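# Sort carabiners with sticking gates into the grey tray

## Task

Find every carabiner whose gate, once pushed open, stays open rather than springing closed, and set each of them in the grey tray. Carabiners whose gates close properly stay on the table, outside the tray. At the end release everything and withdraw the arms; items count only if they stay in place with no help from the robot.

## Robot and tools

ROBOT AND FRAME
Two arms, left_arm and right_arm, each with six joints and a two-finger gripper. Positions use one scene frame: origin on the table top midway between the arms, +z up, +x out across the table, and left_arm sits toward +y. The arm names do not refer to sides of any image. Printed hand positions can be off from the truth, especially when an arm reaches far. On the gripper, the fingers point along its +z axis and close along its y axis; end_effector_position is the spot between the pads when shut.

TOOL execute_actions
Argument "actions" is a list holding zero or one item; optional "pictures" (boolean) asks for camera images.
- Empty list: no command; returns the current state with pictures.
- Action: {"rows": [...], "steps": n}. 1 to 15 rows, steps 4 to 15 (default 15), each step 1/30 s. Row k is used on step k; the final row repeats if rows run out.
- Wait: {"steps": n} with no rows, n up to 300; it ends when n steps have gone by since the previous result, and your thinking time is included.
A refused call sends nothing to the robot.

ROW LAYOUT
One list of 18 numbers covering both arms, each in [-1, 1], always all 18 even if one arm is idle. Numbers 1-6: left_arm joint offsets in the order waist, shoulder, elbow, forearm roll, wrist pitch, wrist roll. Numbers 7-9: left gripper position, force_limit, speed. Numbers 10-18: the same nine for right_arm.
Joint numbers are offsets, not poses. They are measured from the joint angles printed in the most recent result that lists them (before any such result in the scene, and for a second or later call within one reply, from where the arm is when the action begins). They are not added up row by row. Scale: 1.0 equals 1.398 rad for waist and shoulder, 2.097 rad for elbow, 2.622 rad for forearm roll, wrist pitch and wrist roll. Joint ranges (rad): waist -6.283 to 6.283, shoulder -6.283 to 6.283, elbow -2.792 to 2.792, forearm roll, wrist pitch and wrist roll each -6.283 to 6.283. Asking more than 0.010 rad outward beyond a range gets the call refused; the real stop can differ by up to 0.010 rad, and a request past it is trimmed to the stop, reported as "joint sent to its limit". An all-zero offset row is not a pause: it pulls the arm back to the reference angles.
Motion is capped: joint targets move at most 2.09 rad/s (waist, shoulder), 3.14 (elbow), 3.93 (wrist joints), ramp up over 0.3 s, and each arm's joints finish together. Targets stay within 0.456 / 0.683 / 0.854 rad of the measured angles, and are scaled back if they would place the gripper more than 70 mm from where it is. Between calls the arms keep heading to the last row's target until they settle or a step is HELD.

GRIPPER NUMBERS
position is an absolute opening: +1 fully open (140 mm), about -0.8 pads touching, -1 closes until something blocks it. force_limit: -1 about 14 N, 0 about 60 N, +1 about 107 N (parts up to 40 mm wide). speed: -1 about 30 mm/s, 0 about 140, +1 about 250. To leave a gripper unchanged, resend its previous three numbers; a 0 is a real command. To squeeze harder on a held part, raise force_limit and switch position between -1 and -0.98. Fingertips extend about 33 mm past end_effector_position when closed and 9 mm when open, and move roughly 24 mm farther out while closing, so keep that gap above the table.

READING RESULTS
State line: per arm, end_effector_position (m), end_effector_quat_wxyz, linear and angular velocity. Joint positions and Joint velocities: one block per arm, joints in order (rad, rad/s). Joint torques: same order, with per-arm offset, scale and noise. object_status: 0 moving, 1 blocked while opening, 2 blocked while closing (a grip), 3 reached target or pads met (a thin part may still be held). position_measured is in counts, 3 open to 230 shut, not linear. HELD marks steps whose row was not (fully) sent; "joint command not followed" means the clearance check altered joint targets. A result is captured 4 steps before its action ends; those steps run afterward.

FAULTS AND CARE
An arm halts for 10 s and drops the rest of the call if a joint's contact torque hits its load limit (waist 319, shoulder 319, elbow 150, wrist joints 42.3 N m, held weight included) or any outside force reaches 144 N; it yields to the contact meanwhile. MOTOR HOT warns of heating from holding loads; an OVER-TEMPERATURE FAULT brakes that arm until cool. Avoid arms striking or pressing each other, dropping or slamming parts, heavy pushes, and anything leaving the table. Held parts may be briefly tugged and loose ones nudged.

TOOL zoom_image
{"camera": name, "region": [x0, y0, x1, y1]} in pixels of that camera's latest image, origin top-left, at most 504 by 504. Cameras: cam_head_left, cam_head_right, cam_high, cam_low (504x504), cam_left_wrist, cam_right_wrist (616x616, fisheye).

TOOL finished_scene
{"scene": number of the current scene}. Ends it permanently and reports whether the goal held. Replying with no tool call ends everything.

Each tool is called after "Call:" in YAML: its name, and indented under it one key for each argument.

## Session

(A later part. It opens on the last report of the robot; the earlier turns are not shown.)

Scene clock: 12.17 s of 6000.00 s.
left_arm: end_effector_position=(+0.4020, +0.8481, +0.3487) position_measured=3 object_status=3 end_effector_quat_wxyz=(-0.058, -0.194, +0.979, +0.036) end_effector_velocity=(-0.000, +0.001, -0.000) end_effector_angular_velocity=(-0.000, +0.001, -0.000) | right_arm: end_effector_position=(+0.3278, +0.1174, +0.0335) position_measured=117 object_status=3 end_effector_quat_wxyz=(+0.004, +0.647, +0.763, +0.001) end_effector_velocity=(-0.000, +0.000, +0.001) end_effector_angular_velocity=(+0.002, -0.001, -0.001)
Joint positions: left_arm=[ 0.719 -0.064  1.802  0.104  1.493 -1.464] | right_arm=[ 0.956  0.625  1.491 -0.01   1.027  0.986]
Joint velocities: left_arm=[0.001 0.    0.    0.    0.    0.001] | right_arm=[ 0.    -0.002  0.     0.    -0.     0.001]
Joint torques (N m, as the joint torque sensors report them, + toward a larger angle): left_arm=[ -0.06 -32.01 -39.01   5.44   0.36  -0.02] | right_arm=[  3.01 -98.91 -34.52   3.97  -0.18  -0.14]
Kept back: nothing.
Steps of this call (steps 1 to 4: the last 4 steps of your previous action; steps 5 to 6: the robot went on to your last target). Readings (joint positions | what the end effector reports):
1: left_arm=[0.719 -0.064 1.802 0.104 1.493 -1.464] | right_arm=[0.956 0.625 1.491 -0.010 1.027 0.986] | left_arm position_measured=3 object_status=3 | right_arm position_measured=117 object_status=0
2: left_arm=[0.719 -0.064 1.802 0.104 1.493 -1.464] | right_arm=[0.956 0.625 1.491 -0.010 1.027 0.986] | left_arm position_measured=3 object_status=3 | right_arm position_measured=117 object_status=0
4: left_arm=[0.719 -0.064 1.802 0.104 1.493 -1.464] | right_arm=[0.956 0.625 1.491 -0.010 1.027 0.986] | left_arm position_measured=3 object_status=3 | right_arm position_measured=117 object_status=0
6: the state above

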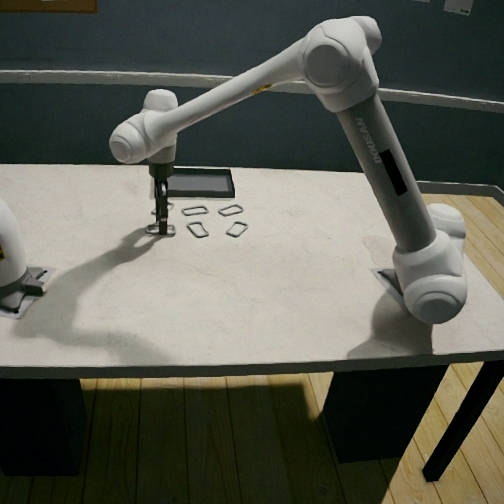

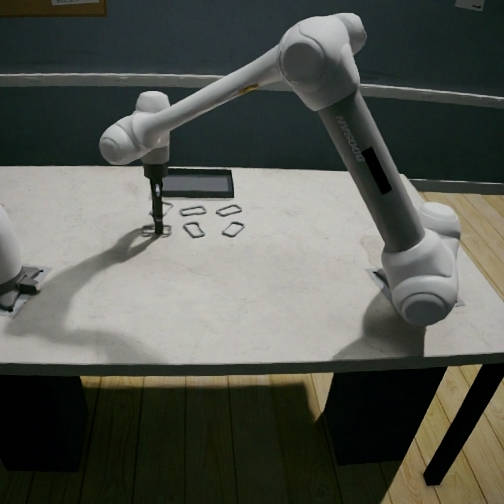

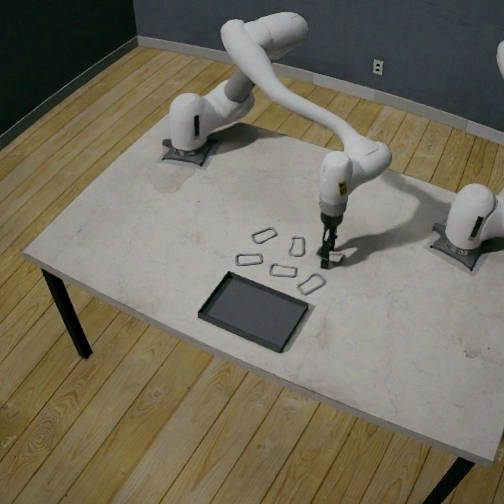

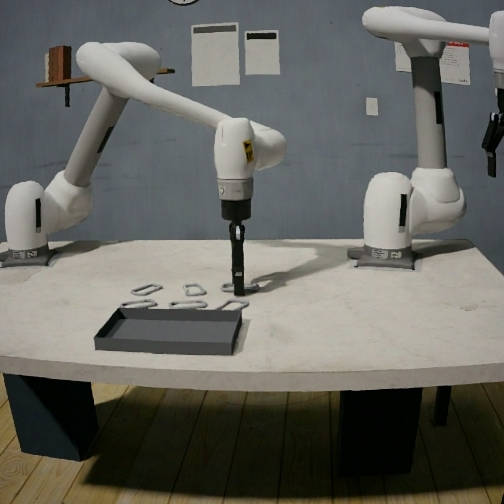

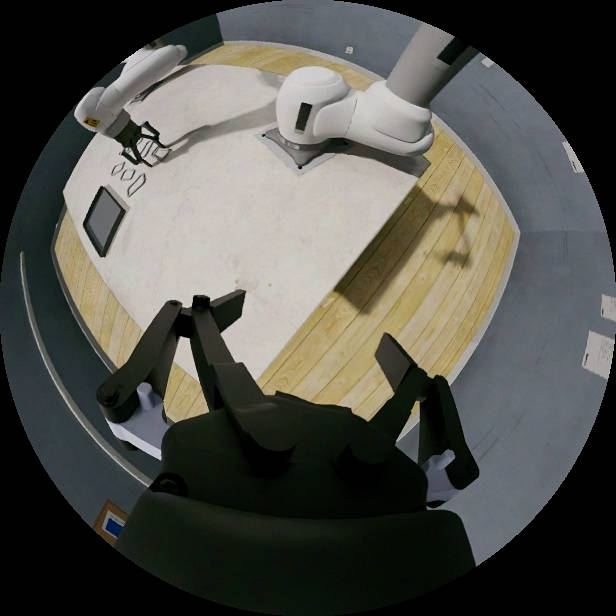

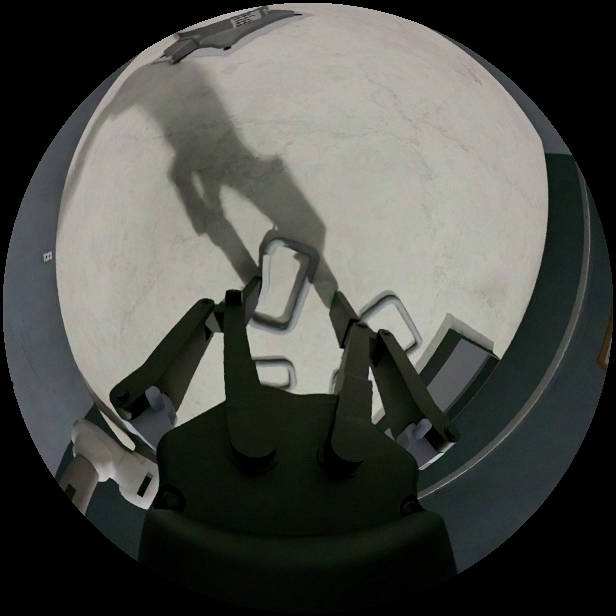

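Call:
execute_actions:
  actions:
    - {"rows":[[0,0,0,0,0,0,1,0,0,0,0,0,0,0,0,0.5,0,0],[0,0,0,0,0,0,1,0,0,0,0,0,0,0,0,0.5,0,0],[0,0,0,0,0,0,1,0,0,0,0,0,0,0,0,0.5,0,0],[0,0,0,0,0,0,1,0,0,0,-0.022,-0.012,0,0.021,0,0.5,0,0]],"steps":15}
  pictures: true

Call:
zoom_image:
  camera: "cam_right_wrist"
  region: [220,210,400,390]

Scene clock: 12.73 s of 6000.00 s.
left_arm: end_effector_position=(+0.4020, +0.8481, +0.3487) position_measured=3 object_status=3 end_effector_quat_wxyz=(-0.058, -0.194, +0.979, +0.036) end_effector_velocity=(-0.000, +0.000, +0.000) end_effector_angular_velocity=(-0.001, -0.001, +0.001) | right_arm: end_effector_position=(+0.3279, +0.1174, +0.0698) position_measured=66 object_status=0 end_effector_quat_wxyz=(+0.004, +0.647, +0.763, +0.002) end_effector_velocity=(-0.001, -0.001, +0.021) end_effector_angular_velocity=(-0.005, +0.002, +0.000)
Joint positions: left_arm=[ 0.719 -0.064  1.802  0.104  1.493 -1.464] | right_arm=[ 0.956  0.595  1.467 -0.01   1.079  0.986]
Joint velocities: left_arm=[ 0.002 -0.     0.    -0.001 -0.     0.001] | right_arm=[ 0.001 -0.016 -0.015  0.     0.036 -0.   ]
Joint torques (N m, as the joint torque sensors report them, + toward a larger angle): left_arm=[ -0.06 -32.16 -38.92   5.51   0.3    0.06] | right_arm=[  4.05 -93.09 -34.04   3.96  -0.24  -0.11]
Steps of this call (steps 1 to 6: the robot went on to your last target; steps 7 to 17: the first 11 steps of this action). Readings (joint positions | what the end effector reports):
7: left_arm=[0.719 -0.064 1.802 0.104 1.493 -1.464] | right_arm=[0.956 0.624 1.491 -0.010 1.026 0.986] | left_arm position_measured=3 object_status=3 | right_arm position_measured=117 object_status=0
8: left_arm=[0.719 -0.064 1.802 0.104 1.493 -1.464] | right_arm=[0.956 0.624 1.491 -0.010 1.026 0.986] | left_arm position_measured=3 object_status=3 | right_arm position_measured=114 object_status=0
10: left_arm=[0.719 -0.064 1.802 0.104 1.493 -1.464] | right_arm=[0.956 0.624 1.490 -0.010 1.026 0.986] | left_arm position_measured=3 object_status=3 | right_arm position_measured=99 object_status=0
14: left_arm=[0.719 -0.064 1.802 0.104 1.493 -1.464] | right_arm=[0.956 0.600 1.470 -0.010 1.070 0.986] | left_arm position_measured=3 object_status=3 | right_arm position_measured=69 object_status=0
17: the state above

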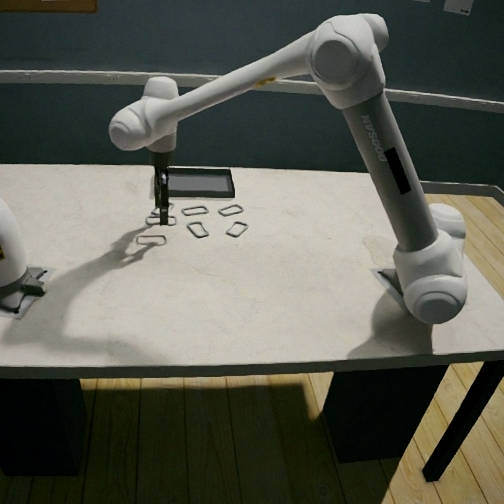

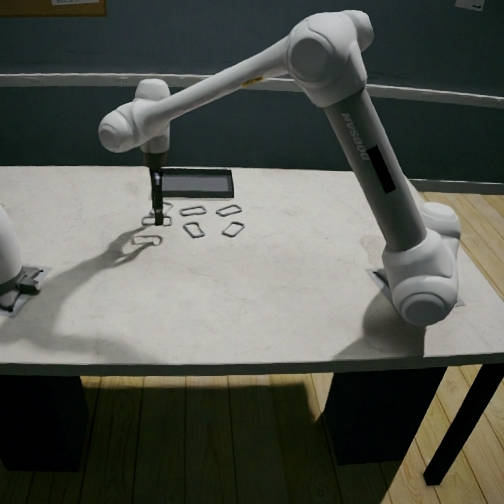

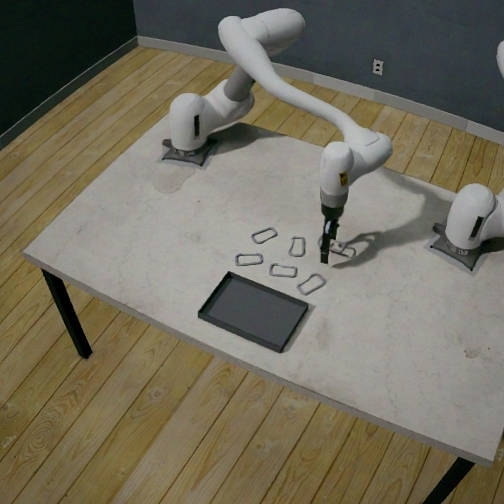

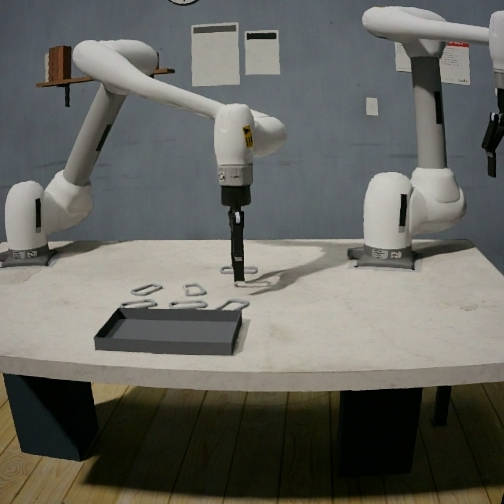

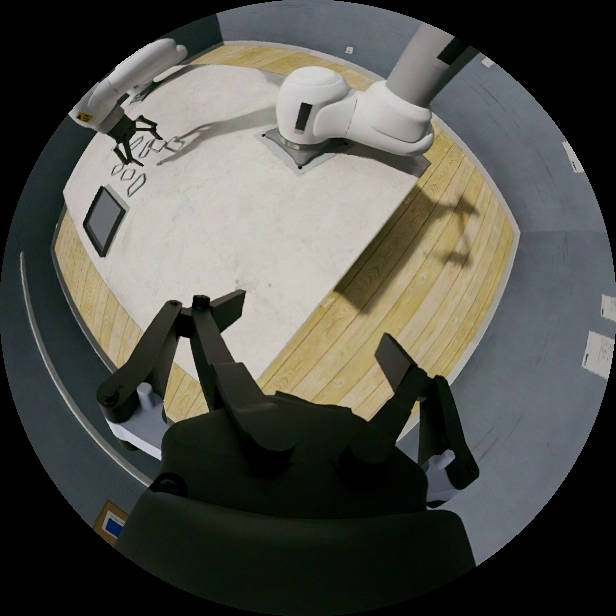

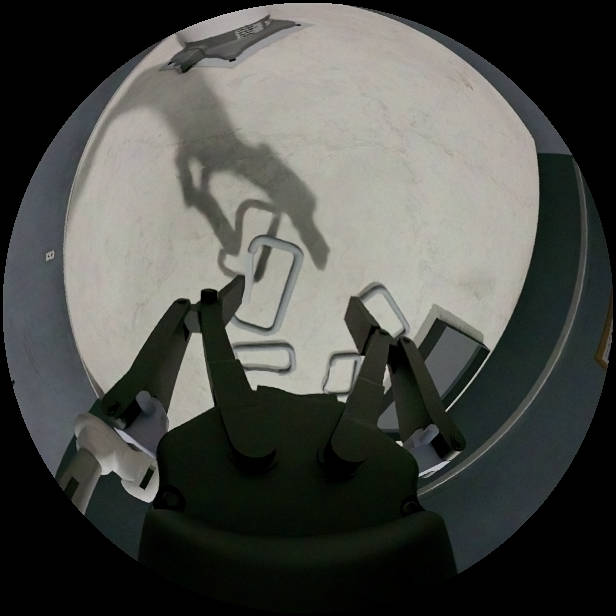

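Region (220, 210, 400, 390) of cam_right_wrist's 616x616 image, scaled by 2.800, with more detail than that image has.

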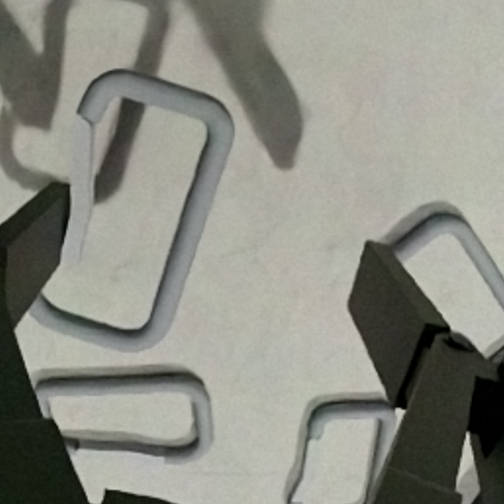

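Call:
execute_actions:
  actions:
    - {"rows":[[0,0,0,0,0,0,1,0,0,0,0.019,0.0105,0,-0.0185,0,0.5,0,0]],"steps":15}
  pictures: true

Call:
zoom_image:
  camera: "cam_right_wrist"
  region: [180,190,400,410]

Call:
zoom_image:
  camera: "cam_low"
  region: [190,240,290,310]

Scene clock: 13.40 s of 6000.00 s.
left_arm: end_effector_position=(+0.4020, +0.8481, +0.3487) position_measured=3 object_status=3 end_effector_quat_wxyz=(-0.058, -0.194, +0.979, +0.036) end_effector_velocity=(-0.000, +0.000, -0.001) end_effector_angular_velocity=(-0.001, +0.001, -0.000) | right_arm: end_effector_position=(+0.3279, +0.1176, +0.0373) position_measured=66 object_status=3 end_effector_quat_wxyz=(+0.004, +0.647, +0.763, +0.002) end_effector_velocity=(-0.000, -0.000, -0.006) end_effector_angular_velocity=(-0.000, -0.000, -0.001)
Joint positions: left_arm=[ 0.719 -0.064  1.802  0.104  1.493 -1.464] | right_arm=[ 0.956  0.621  1.488 -0.01   1.031  0.986]
Joint velocities: left_arm=[ 0.001  0.001 -0.     0.     0.     0.001] | right_arm=[-0.     0.004  0.005 -0.001 -0.009  0.001]
Joint torques (N m, as the joint torque sensors report them, + toward a larger angle): left_arm=[  0.23 -32.36 -38.76   5.44   0.39   0.03] | right_arm=[  3.65 -98.62 -34.82   3.85  -0.1   -0.37]
Steps of this call (steps 1 to 4: the last 4 steps of your previous action; steps 5 to 9: the robot went on to your last target; steps 10 to 20: the first 11 steps of this action). Readings (joint positions | what the end effector reports):
10: left_arm=[0.719 -0.064 1.802 0.104 1.493 -1.464] | right_arm=[0.956 0.594 1.465 -0.010 1.082 0.986] | left_arm position_measured=3 object_status=3 | right_arm position_measured=66 object_status=3
11: left_arm=[0.719 -0.064 1.802 0.104 1.493 -1.464] | right_arm=[0.956 0.596 1.467 -0.010 1.076 0.986] | left_arm position_measured=3 object_status=3 | right_arm position_measured=66 object_status=3
13: left_arm=[0.719 -0.064 1.802 0.104 1.493 -1.464] | right_arm=[0.956 0.611 1.481 -0.010 1.049 0.986] | left_arm position_measured=3 object_status=3 | right_arm position_measured=66 object_status=3
17: left_arm=[0.719 -0.064 1.802 0.104 1.493 -1.464] | right_arm=[0.956 0.620 1.487 -0.010 1.033 0.986] | left_arm position_measured=3 object_status=3 | right_arm position_measured=66 object_status=3
20: the state above

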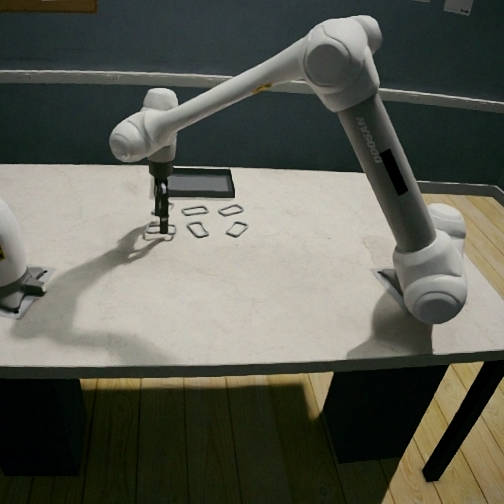

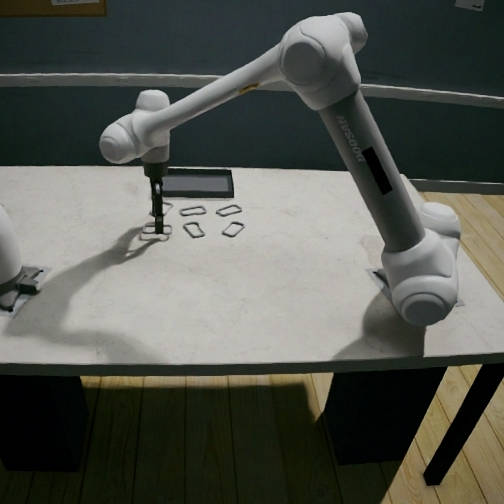

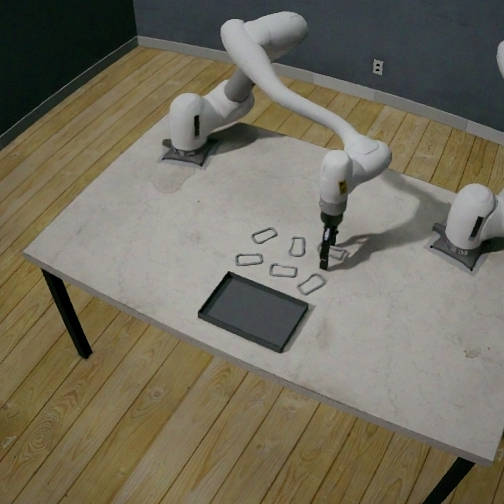

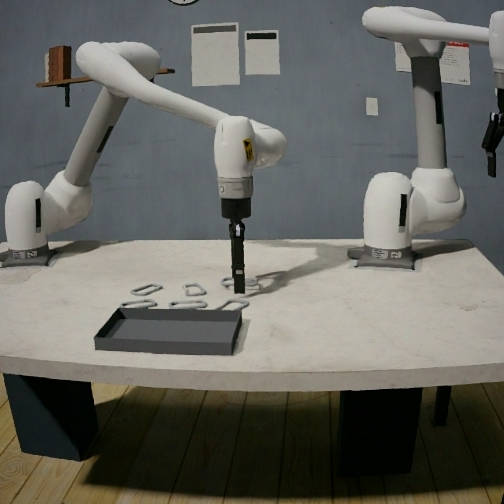

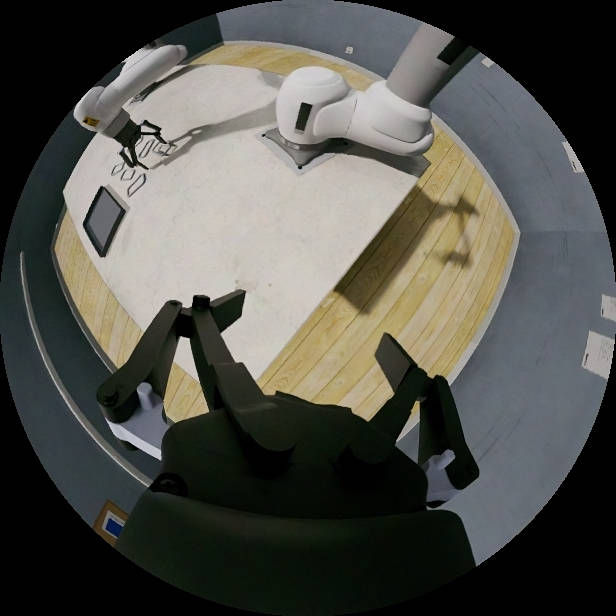

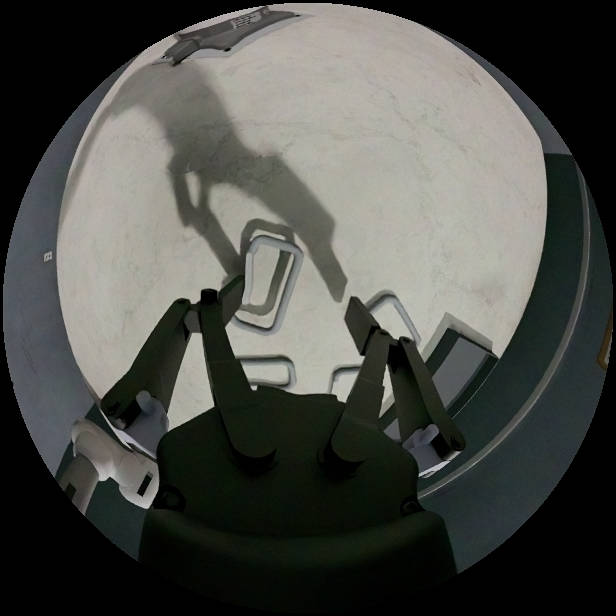

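Region (180, 190, 400, 410) of cam_right_wrist's 616x616 image, scaled by 2.291, with more detail than that image has.

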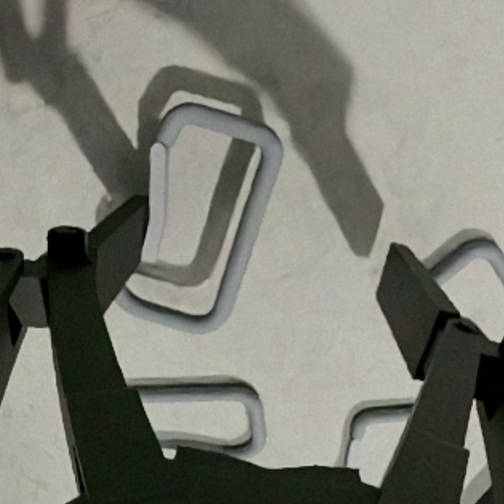

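Region (190, 240, 290, 310) of cam_low's 504x504 image, scaled by 5.040, with more detail than that image has; it fills the top 353 rows of this view, and the rest is white.

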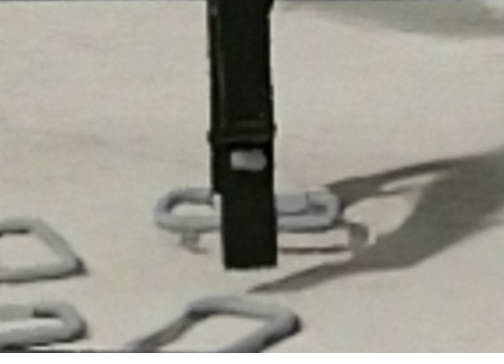

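Call:
execute_actions:
  actions:
    - {"rows":[[0,0,0,0,0,0,1,0,0,0,0.0035,0.002,0,-0.0035,0,0.5,0,0],[0,0,0,0,0,0,1,0,0,0,0.0035,0.002,0,-0.0035,0,0.5,0,0],[0,0,0,0,0,0,1,0,0,0,0.0035,0.002,0,-0.0035,0,0.5,0,0],[0,0,0,0,0,0,1,0,0,0,0.0035,0.002,0,-0.0035,0,0.5,0,0],[0,0,0,0,0,0,1,0,0,0,0.0189,-0.0166,0,0.0034,0,0.5,0,0]],"steps":15}
  pictures: true

Call:
zoom_image:
  camera: "cam_right_wrist"
  region: [180,190,400,410]

Scene clock: 14.37 s of 6000.00 s.
left_arm: end_effector_position=(+0.4020, +0.8481, +0.3487) position_measured=3 object_status=3 end_effector_quat_wxyz=(-0.058, -0.194, +0.979, +0.036) end_effector_velocity=(+0.000, -0.000, -0.000) end_effector_angular_velocity=(-0.001, +0.001, +0.000) | right_arm: end_effector_position=(+0.3338, +0.1306, +0.0316) position_measured=66 object_status=3 end_effector_quat_wxyz=(+0.004, +0.647, +0.763, +0.001) end_effector_velocity=(+0.007, +0.014, +0.000) end_effector_angular_velocity=(-0.002, +0.000, -0.000)
Joint positions: left_arm=[ 0.719 -0.064  1.802  0.104  1.493 -1.464] | right_arm=[ 0.956  0.646  1.456 -0.01   1.039  0.986]
Joint velocities: left_arm=[-0.001  0.001 -0.    -0.     0.    -0.001] | right_arm=[-0.     0.023 -0.04  -0.001  0.019  0.   ]
Joint torques (N m, as the joint torque sensors report them, + toward a larger angle): left_arm=[  0.51 -31.76 -39.43   5.55   0.34   0.  ] | right_arm=[   3.75 -102.88  -33.5     3.54   -0.2    -0.33]
Steps of this call (steps 1 to 4: the last 4 steps of your previous action; steps 5 to 15: the robot went on to your last target; steps 16 to 18: nothing new was sent; steps 19 to 29: the first 11 steps of this action). Readings (joint positions | what the end effector reports):
19: left_arm=[0.719 -0.064 1.802 0.104 1.493 -1.464] | right_arm=[0.956 0.622 1.489 -0.010 1.030 0.986] | left_arm position_measured=3 object_status=3 | right_arm position_measured=66 object_status=3
20: left_arm=[0.719 -0.064 1.802 0.104 1.493 -1.464] | right_arm=[0.956 0.623 1.489 -0.010 1.028 0.986] | left_arm position_measured=3 object_status=3 | right_arm position_measured=66 object_status=3
22: left_arm=[0.719 -0.064 1.802 0.104 1.493 -1.464] | right_arm=[0.956 0.625 1.491 -0.010 1.024 0.986] | left_arm position_measured=3 object_status=3 | right_arm position_measured=66 object_status=3
26: left_arm=[0.719 -0.064 1.802 0.104 1.493 -1.464] | right_arm=[0.956 0.640 1.467 -0.010 1.034 0.986] | left_arm position_measured=3 object_status=3 | right_arm position_measured=66 object_status=3
29: the state above

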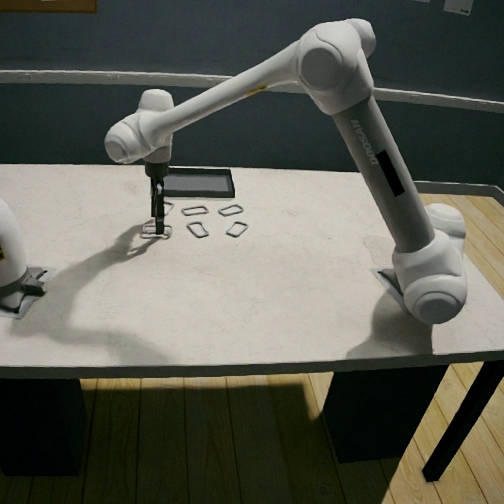

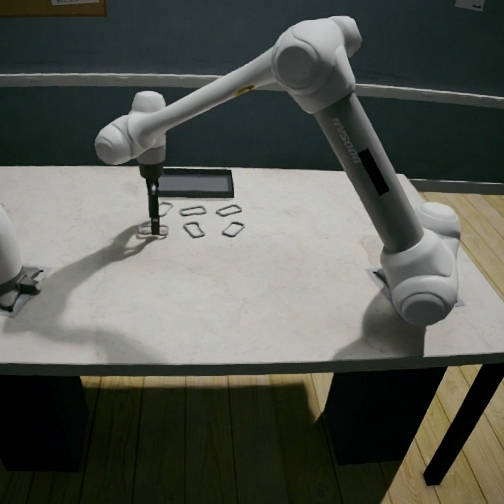

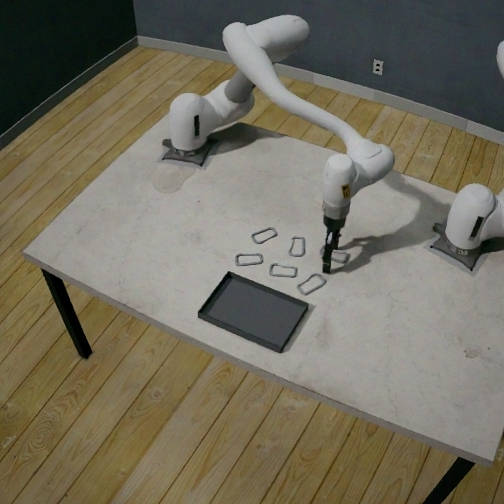

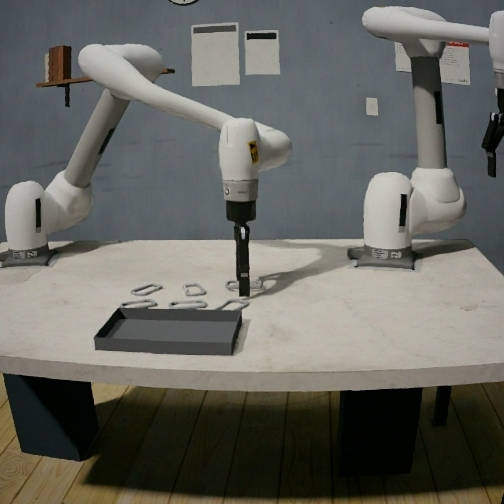

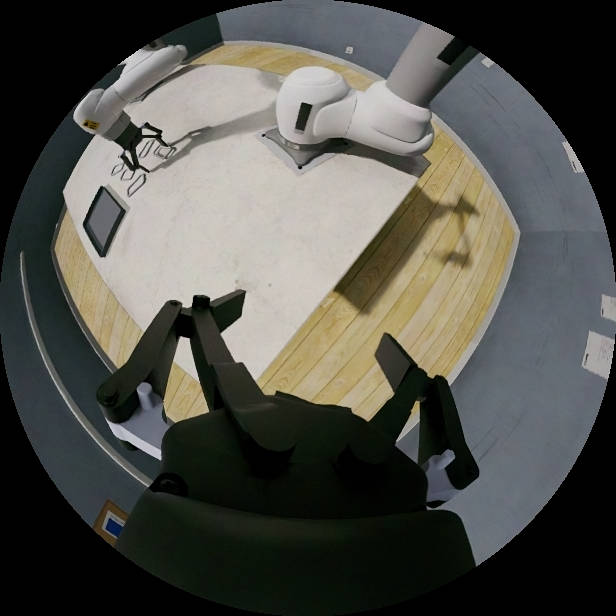

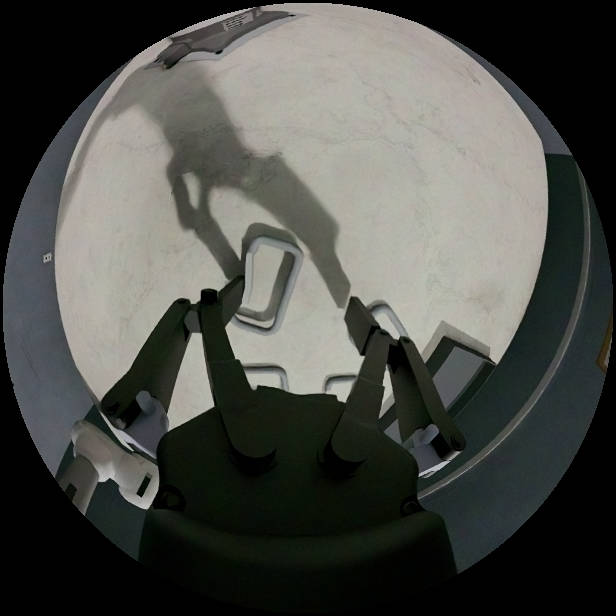

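Region (180, 190, 400, 410) of cam_right_wrist's 616x616 image, scaled by 2.291, with more detail than that image has.

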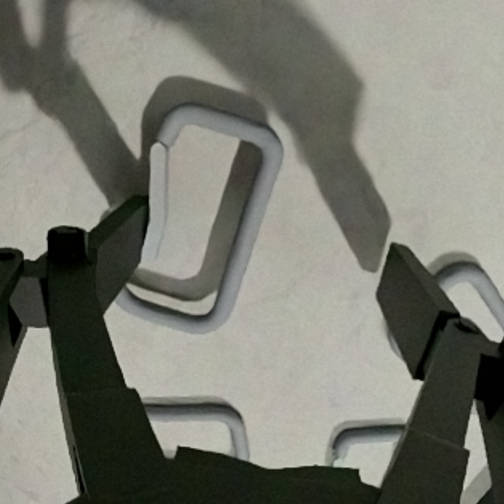

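Call:
execute_actions:
  actions:
    - {"rows":[[0,0,0,0,0,0,1,0,0,0,-0.001,-0.002,0,0.002,0,-0.5,-0.5,0]],"steps":15}

Call:
execute_actions:
  actions:
    - {"steps":20}
  pictures: true

Call:
zoom_image:
  camera: "cam_right_wrist"
  region: [220,210,400,390]

Scene clock: 15.13 s of 6000.00 s.
left_arm: end_effector_position=(+0.4020, +0.8481, +0.3487) position_measured=3 object_status=3 end_effector_quat_wxyz=(-0.058, -0.194, +0.979, +0.036) end_effector_velocity=(-0.000, +0.000, -0.000) end_effector_angular_velocity=(-0.001, +0.000, +0.002) | right_arm: end_effector_position=(+0.3342, +0.1315, +0.0347) position_measured=137 object_status=0 end_effector_quat_wxyz=(+0.004, +0.647, +0.763, +0.002) end_effector_velocity=(+0.001, -0.000, +0.001) end_effector_angular_velocity=(+0.001, -0.001, -0.001)
Joint positions: left_arm=[ 0.719 -0.064  1.802  0.104  1.493 -1.464] | right_arm=[ 0.956  0.645  1.452 -0.01   1.044  0.986]
Joint velocities: left_arm=[ 0.001  0.001  0.    -0.001  0.    -0.001] | right_arm=[-0.001 -0.001 -0.    -0.     0.001  0.   ]
Joint torques (N m, as the joint torque sensors report them, + toward a larger angle): left_arm=[ -0.2  -32.25 -38.9    5.34   0.35   0.  ] | right_arm=[   3.78 -102.28  -34.71    3.95    0.05   -0.32]
Steps of this call (steps 1 to 4: the last 4 steps of your previous action; steps 5 to 12: the robot went on to your last target; steps 13 to 23: the first 11 steps of this action). Readings (joint positions | what the end effector reports):
13: left_arm=[0.719 -0.064 1.802 0.104 1.493 -1.464] | right_arm=[0.956 0.648 1.453 -0.010 1.040 0.986] | left_arm position_measured=3 object_status=3 | right_arm position_measured=66 object_status=0
14: left_arm=[0.719 -0.064 1.802 0.104 1.493 -1.464] | right_arm=[0.956 0.647 1.453 -0.010 1.041 0.986] | left_arm position_measured=3 object_status=3 | right_arm position_measured=69 object_status=0
16: left_arm=[0.719 -0.064 1.802 0.104 1.493 -1.464] | right_arm=[0.956 0.646 1.453 -0.010 1.043 0.986] | left_arm position_measured=3 object_status=3 | right_arm position_measured=84 object_status=0
20: left_arm=[0.719 -0.064 1.802 0.104 1.493 -1.464] | right_arm=[0.956 0.645 1.452 -0.010 1.044 0.986] | left_arm position_measured=3 object_status=3 | right_arm position_measured=114 object_status=0
23: the state above

Scene clock: 15.80 s of 6000.00 s.
left_arm: end_effector_position=(+0.4020, +0.8481, +0.3487) position_measured=3 object_status=3 end_effector_quat_wxyz=(-0.058, -0.194, +0.979, +0.036) end_effector_velocity=(+0.000, -0.000, -0.000) end_effector_angular_velocity=(-0.001, +0.001, +0.001) | right_arm: end_effector_position=(+0.3342, +0.1315, +0.0348) position_measured=178 object_status=2 end_effector_quat_wxyz=(+0.004, +0.647, +0.763, +0.002) end_effector_velocity=(-0.001, -0.000, -0.001) end_effector_angular_velocity=(-0.001, +0.001, +0.001)
Joint positions: left_arm=[ 0.719 -0.064  1.802  0.104  1.493 -1.464] | right_arm=[ 0.956  0.645  1.452 -0.01   1.044  0.986]
Joint velocities: left_arm=[-0.     0.001 -0.    -0.001 -0.    -0.001] | right_arm=[ 0.     0.001  0.001  0.    -0.    -0.001]
Joint torques (N m, as the joint torque sensors report them, + toward a larger angle): left_arm=[ -0.13 -32.43 -39.13   5.56   0.37   0.04] | right_arm=[  4.28 -98.88 -33.64   3.86  -0.05  -0.26]
Kept back: nothing.
Steps of this call (steps 1 to 4: the last 4 steps of your previous action; steps 5 to 15: the robot went on to your last target; steps 16 to 20: nothing new was sent). Readings (joint positions | what the end effector reports):
1: left_arm=[0.719 -0.064 1.802 0.104 1.493 -1.464] | right_arm=[0.956 0.645 1.452 -0.010 1.044 0.986] | left_arm position_measured=3 object_status=3 | right_arm position_measured=145 object_status=0
2: left_arm=[0.719 -0.064 1.802 0.104 1.493 -1.464] | right_arm=[0.956 0.645 1.452 -0.010 1.044 0.986] | left_arm position_measured=3 object_status=3 | right_arm position_measured=152 object_status=0
4: left_arm=[0.719 -0.064 1.802 0.104 1.493 -1.464] | right_arm=[0.956 0.645 1.452 -0.010 1.044 0.986] | left_arm position_measured=3 object_status=3 | right_arm position_measured=168 object_status=0
8: left_arm=[0.719 -0.064 1.802 0.104 1.493 -1.464] | right_arm=[0.956 0.645 1.452 -0.010 1.044 0.986] | left_arm position_measured=3 object_status=3 | right_arm position_measured=178 object_status=0
20: the state above
All arms were judged still, so your last target was given up. Only a new action makes them travel on or press farther. Fingers that are still opening or closing keep moving.

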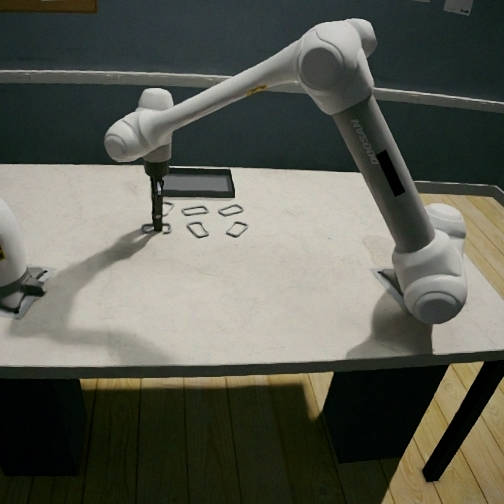

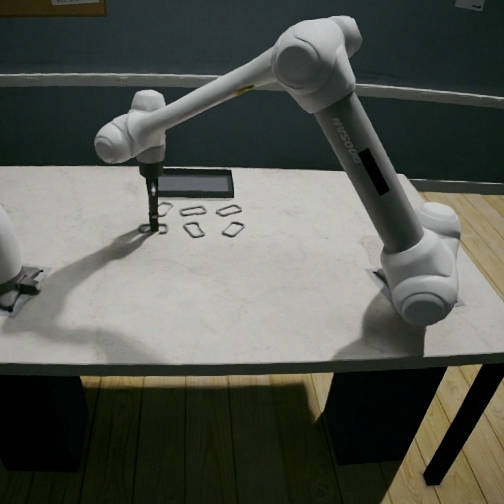

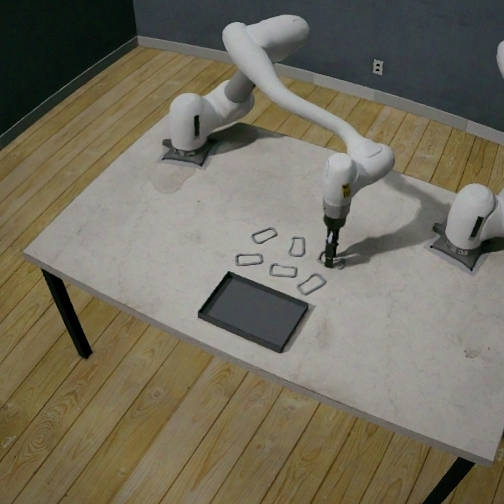

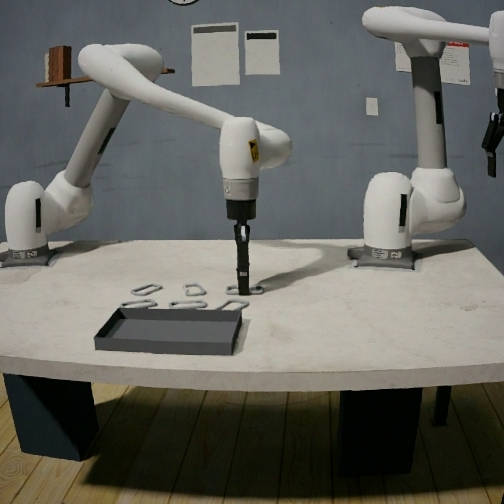

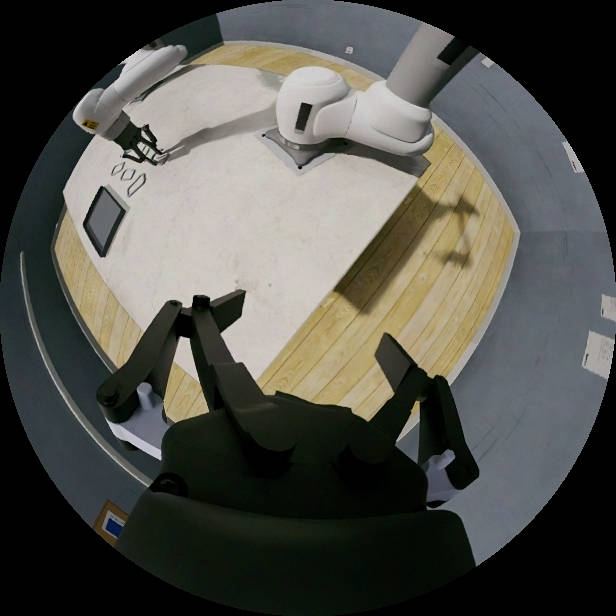

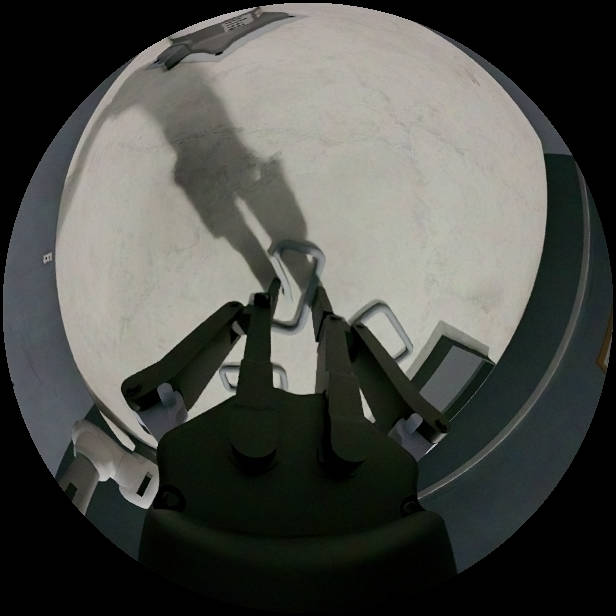

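Region (220, 210, 400, 390) of cam_right_wrist's 616x616 image, scaled by 2.800, with more detail than that image has.

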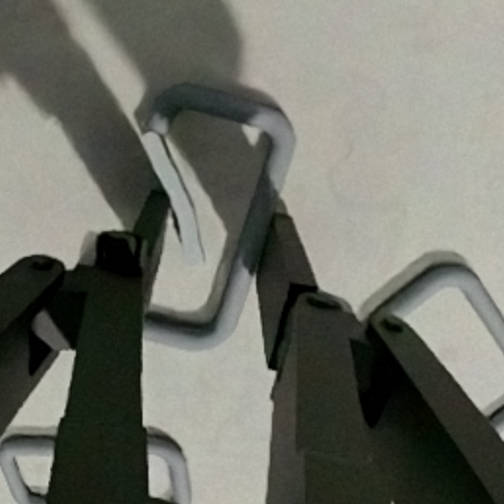

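Call:
execute_actions:
  actions:
    - {"rows":[[0,0,0,0,0,0,1,0,0,0,-0.04,0,0,0.021,0,-0.5,-0.5,0],[0,0,0,0,0,0,1,0,0,0,-0.04,0,0,0.021,0,-0.5,-0.5,0],[0,0,0,0,0,0,1,0,0,0,-0.04,0,0,0.021,0,-0.5,-0.5,0],[0,0,0,0,0,0,1,0,0,0,-0.04,0,0,0.021,0,-0.5,-0.5,0],[0,0,0,0,0,0,1,0,0,0,-0.04,0,0,0.021,0,-0.5,-0.5,0],[0,0,0,0,0,0,1,0,0,-0.125,0.245,-0.344,0,0.1445,-0.95,-0.5,-0.5,0]],"steps":15}

Call:
execute_actions:
  actions:
    - {"steps":25}
  pictures: true

Scene clock: 16.90 s of 6000.00 s.
left_arm: end_effector_position=(+0.4020, +0.8481, +0.3487) position_measured=3 object_status=3 end_effector_quat_wxyz=(-0.058, -0.194, +0.979, +0.036) end_effector_velocity=(-0.001, +0.001, +0.000) end_effector_angular_velocity=(+0.001, -0.000, +0.004) | right_arm: end_effector_position=(+0.3715, +0.1505, +0.0844) position_measured=178 object_status=2 end_effector_quat_wxyz=(+0.005, +0.601, +0.799, +0.001) end_effector_velocity=(+0.345, +0.216, -0.060) end_effector_angular_velocity=(-0.095, +0.045, +0.960)
Joint positions: left_arm=[ 0.719 -0.064  1.802  0.104  1.493 -1.464] | right_arm=[ 0.927  0.655  1.334 -0.01   1.152  0.838]
Joint velocities: left_arm=[ 0.002 -0.001 -0.     0.001  0.    -0.002] | right_arm=[-0.241  0.6   -0.927 -0.     0.421 -1.206]
Joint torques (N m, as the joint torque sensors report them, + toward a larger angle): left_arm=[ -0.16 -32.42 -39.47   5.37   0.31  -0.08] | right_arm=[  15.72 -112.86  -33.64    3.71    0.7    -0.26]
Steps of this call (steps 1 to 22: nothing new was sent; steps 23 to 33: the first 11 steps of this action). Readings (joint positions | what the end effector reports):
23: left_arm=[0.719 -0.064 1.802 0.104 1.493 -1.464] | right_arm=[0.956 0.645 1.452 -0.010 1.044 0.986] | left_arm position_measured=3 object_status=3 | right_arm position_measured=178 object_status=2
24: left_arm=[0.719 -0.064 1.802 0.104 1.493 -1.464] | right_arm=[0.956 0.641 1.452 -0.011 1.048 0.986] | left_arm position_measured=3 object_status=3 | right_arm position_measured=178 object_status=2
26: left_arm=[0.719 -0.064 1.802 0.104 1.493 -1.464] | right_arm=[0.956 0.616 1.452 -0.011 1.072 0.986] | left_arm position_measured=3 object_status=3 | right_arm position_measured=178 object_status=2
30: left_arm=[0.719 -0.064 1.802 0.104 1.493 -1.464] | right_arm=[0.952 0.600 1.430 -0.011 1.111 0.958] | left_arm position_measured=3 object_status=3 | right_arm position_measured=178 object_status=2
33: the state above

Scene clock: 17.73 s of 6000.00 s.
left_arm: end_effector_position=(+0.4020, +0.8481, +0.3487) position_measured=3 object_status=3 end_effector_quat_wxyz=(-0.058, -0.194, +0.979, +0.036) end_effector_velocity=(+0.001, -0.001, -0.000) end_effector_angular_velocity=(-0.000, +0.000, -0.001) | right_arm: end_effector_position=(+0.5835, +0.2388, +0.0801) position_measured=178 object_status=2 end_effector_quat_wxyz=(+0.004, -0.257, +0.966, -0.004) end_effector_velocity=(+0.058, +0.009, -0.006) end_effector_angular_velocity=(-0.024, +0.014, +2.767)
Joint positions: left_arm=[ 0.719 -0.064  1.802  0.104  1.493 -1.464] | right_arm=[ 0.785  0.979  0.746 -0.01   1.416 -1.116]
Joint velocities: left_arm=[-0.001  0.001  0.    -0.     0.    -0.001] | right_arm=[-0.04   0.094 -0.169  0.     0.075 -2.808]
Joint torques (N m, as the joint torque sensors report them, + toward a larger angle): left_arm=[ -0.18 -32.32 -39.52   5.38   0.28  -0.02] | right_arm=[   7.85 -133.44  -39.73    4.3    -0.1    -0.06]
Kept back: nothing.
Steps of this call (steps 1 to 4: the last 4 steps of your previous action; steps 5 to 25: the robot went on to your last target). Readings (joint positions | what the end effector reports):
1: left_arm=[0.719 -0.064 1.802 0.104 1.493 -1.464] | right_arm=[0.920 0.674 1.303 -0.010 1.167 0.798] | left_arm position_measured=3 object_status=3 | right_arm position_measured=178 object_status=2
2: left_arm=[0.719 -0.064 1.802 0.104 1.493 -1.464] | right_arm=[0.912 0.690 1.273 -0.010 1.180 0.756] | left_arm position_measured=3 object_status=3 | right_arm position_measured=178 object_status=2
4: left_arm=[0.719 -0.064 1.802 0.104 1.493 -1.464] | right_arm=[0.898 0.722 1.213 -0.010 1.207 0.667] | left_arm position_measured=3 object_status=3 | right_arm position_measured=178 object_status=2
8: left_arm=[0.719 -0.064 1.802 0.104 1.493 -1.464] | right_arm=[0.870 0.787 1.095 -0.010 1.259 0.460] | left_arm position_measured=3 object_status=3 | right_arm position_measured=178 object_status=2
25: the state above

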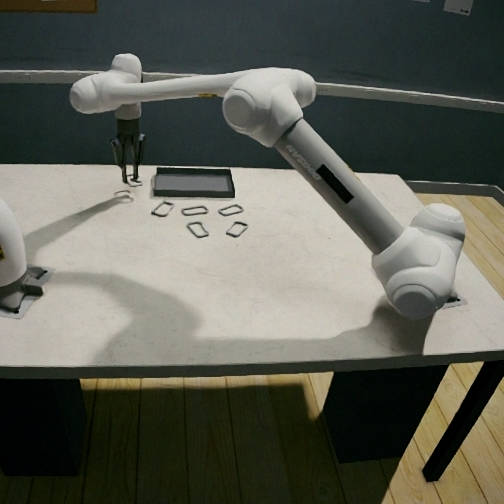

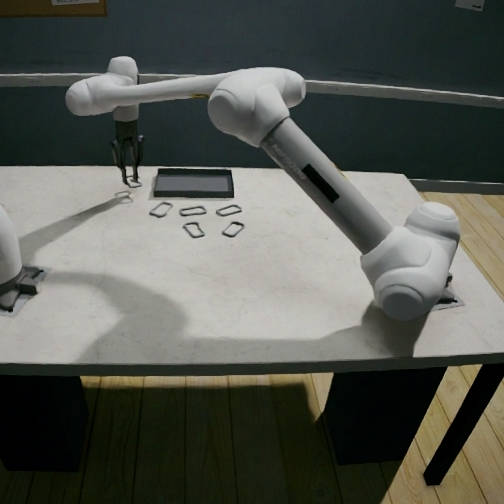

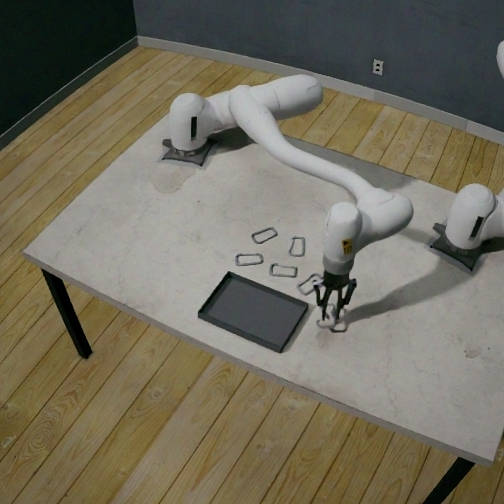

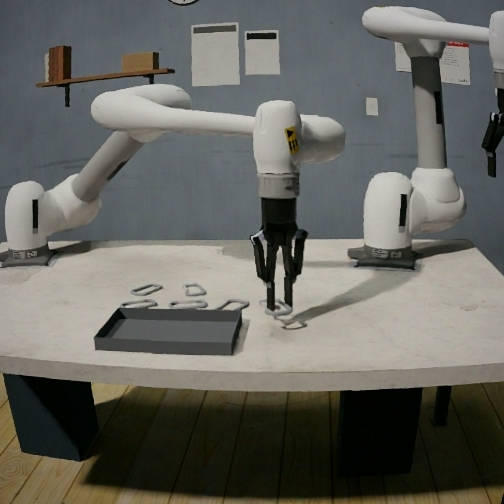

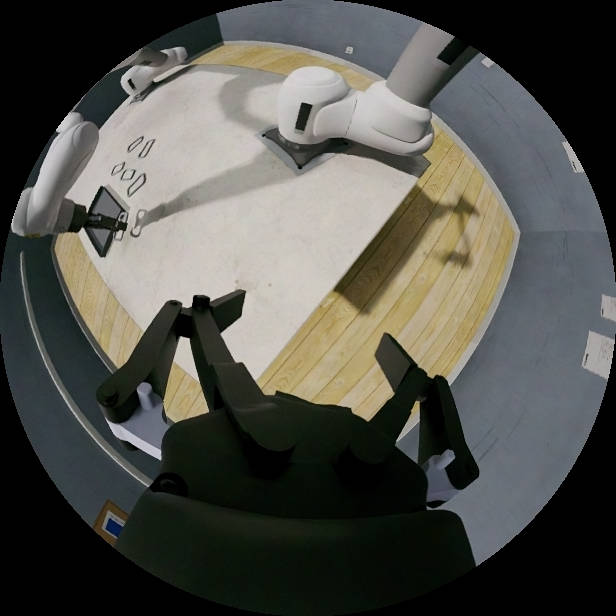

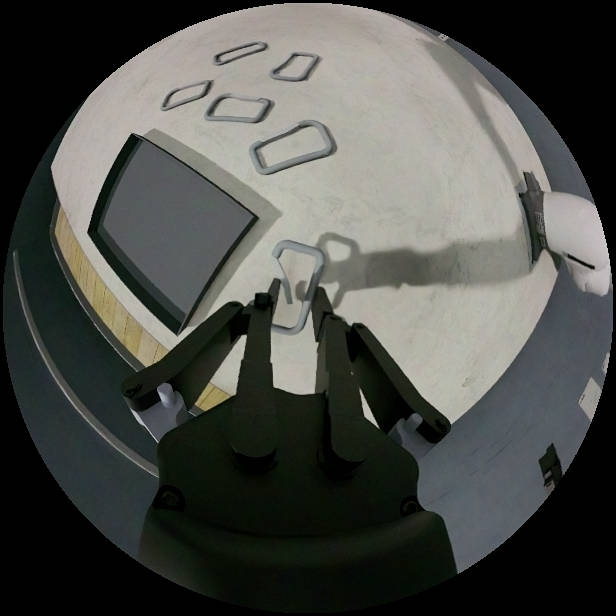

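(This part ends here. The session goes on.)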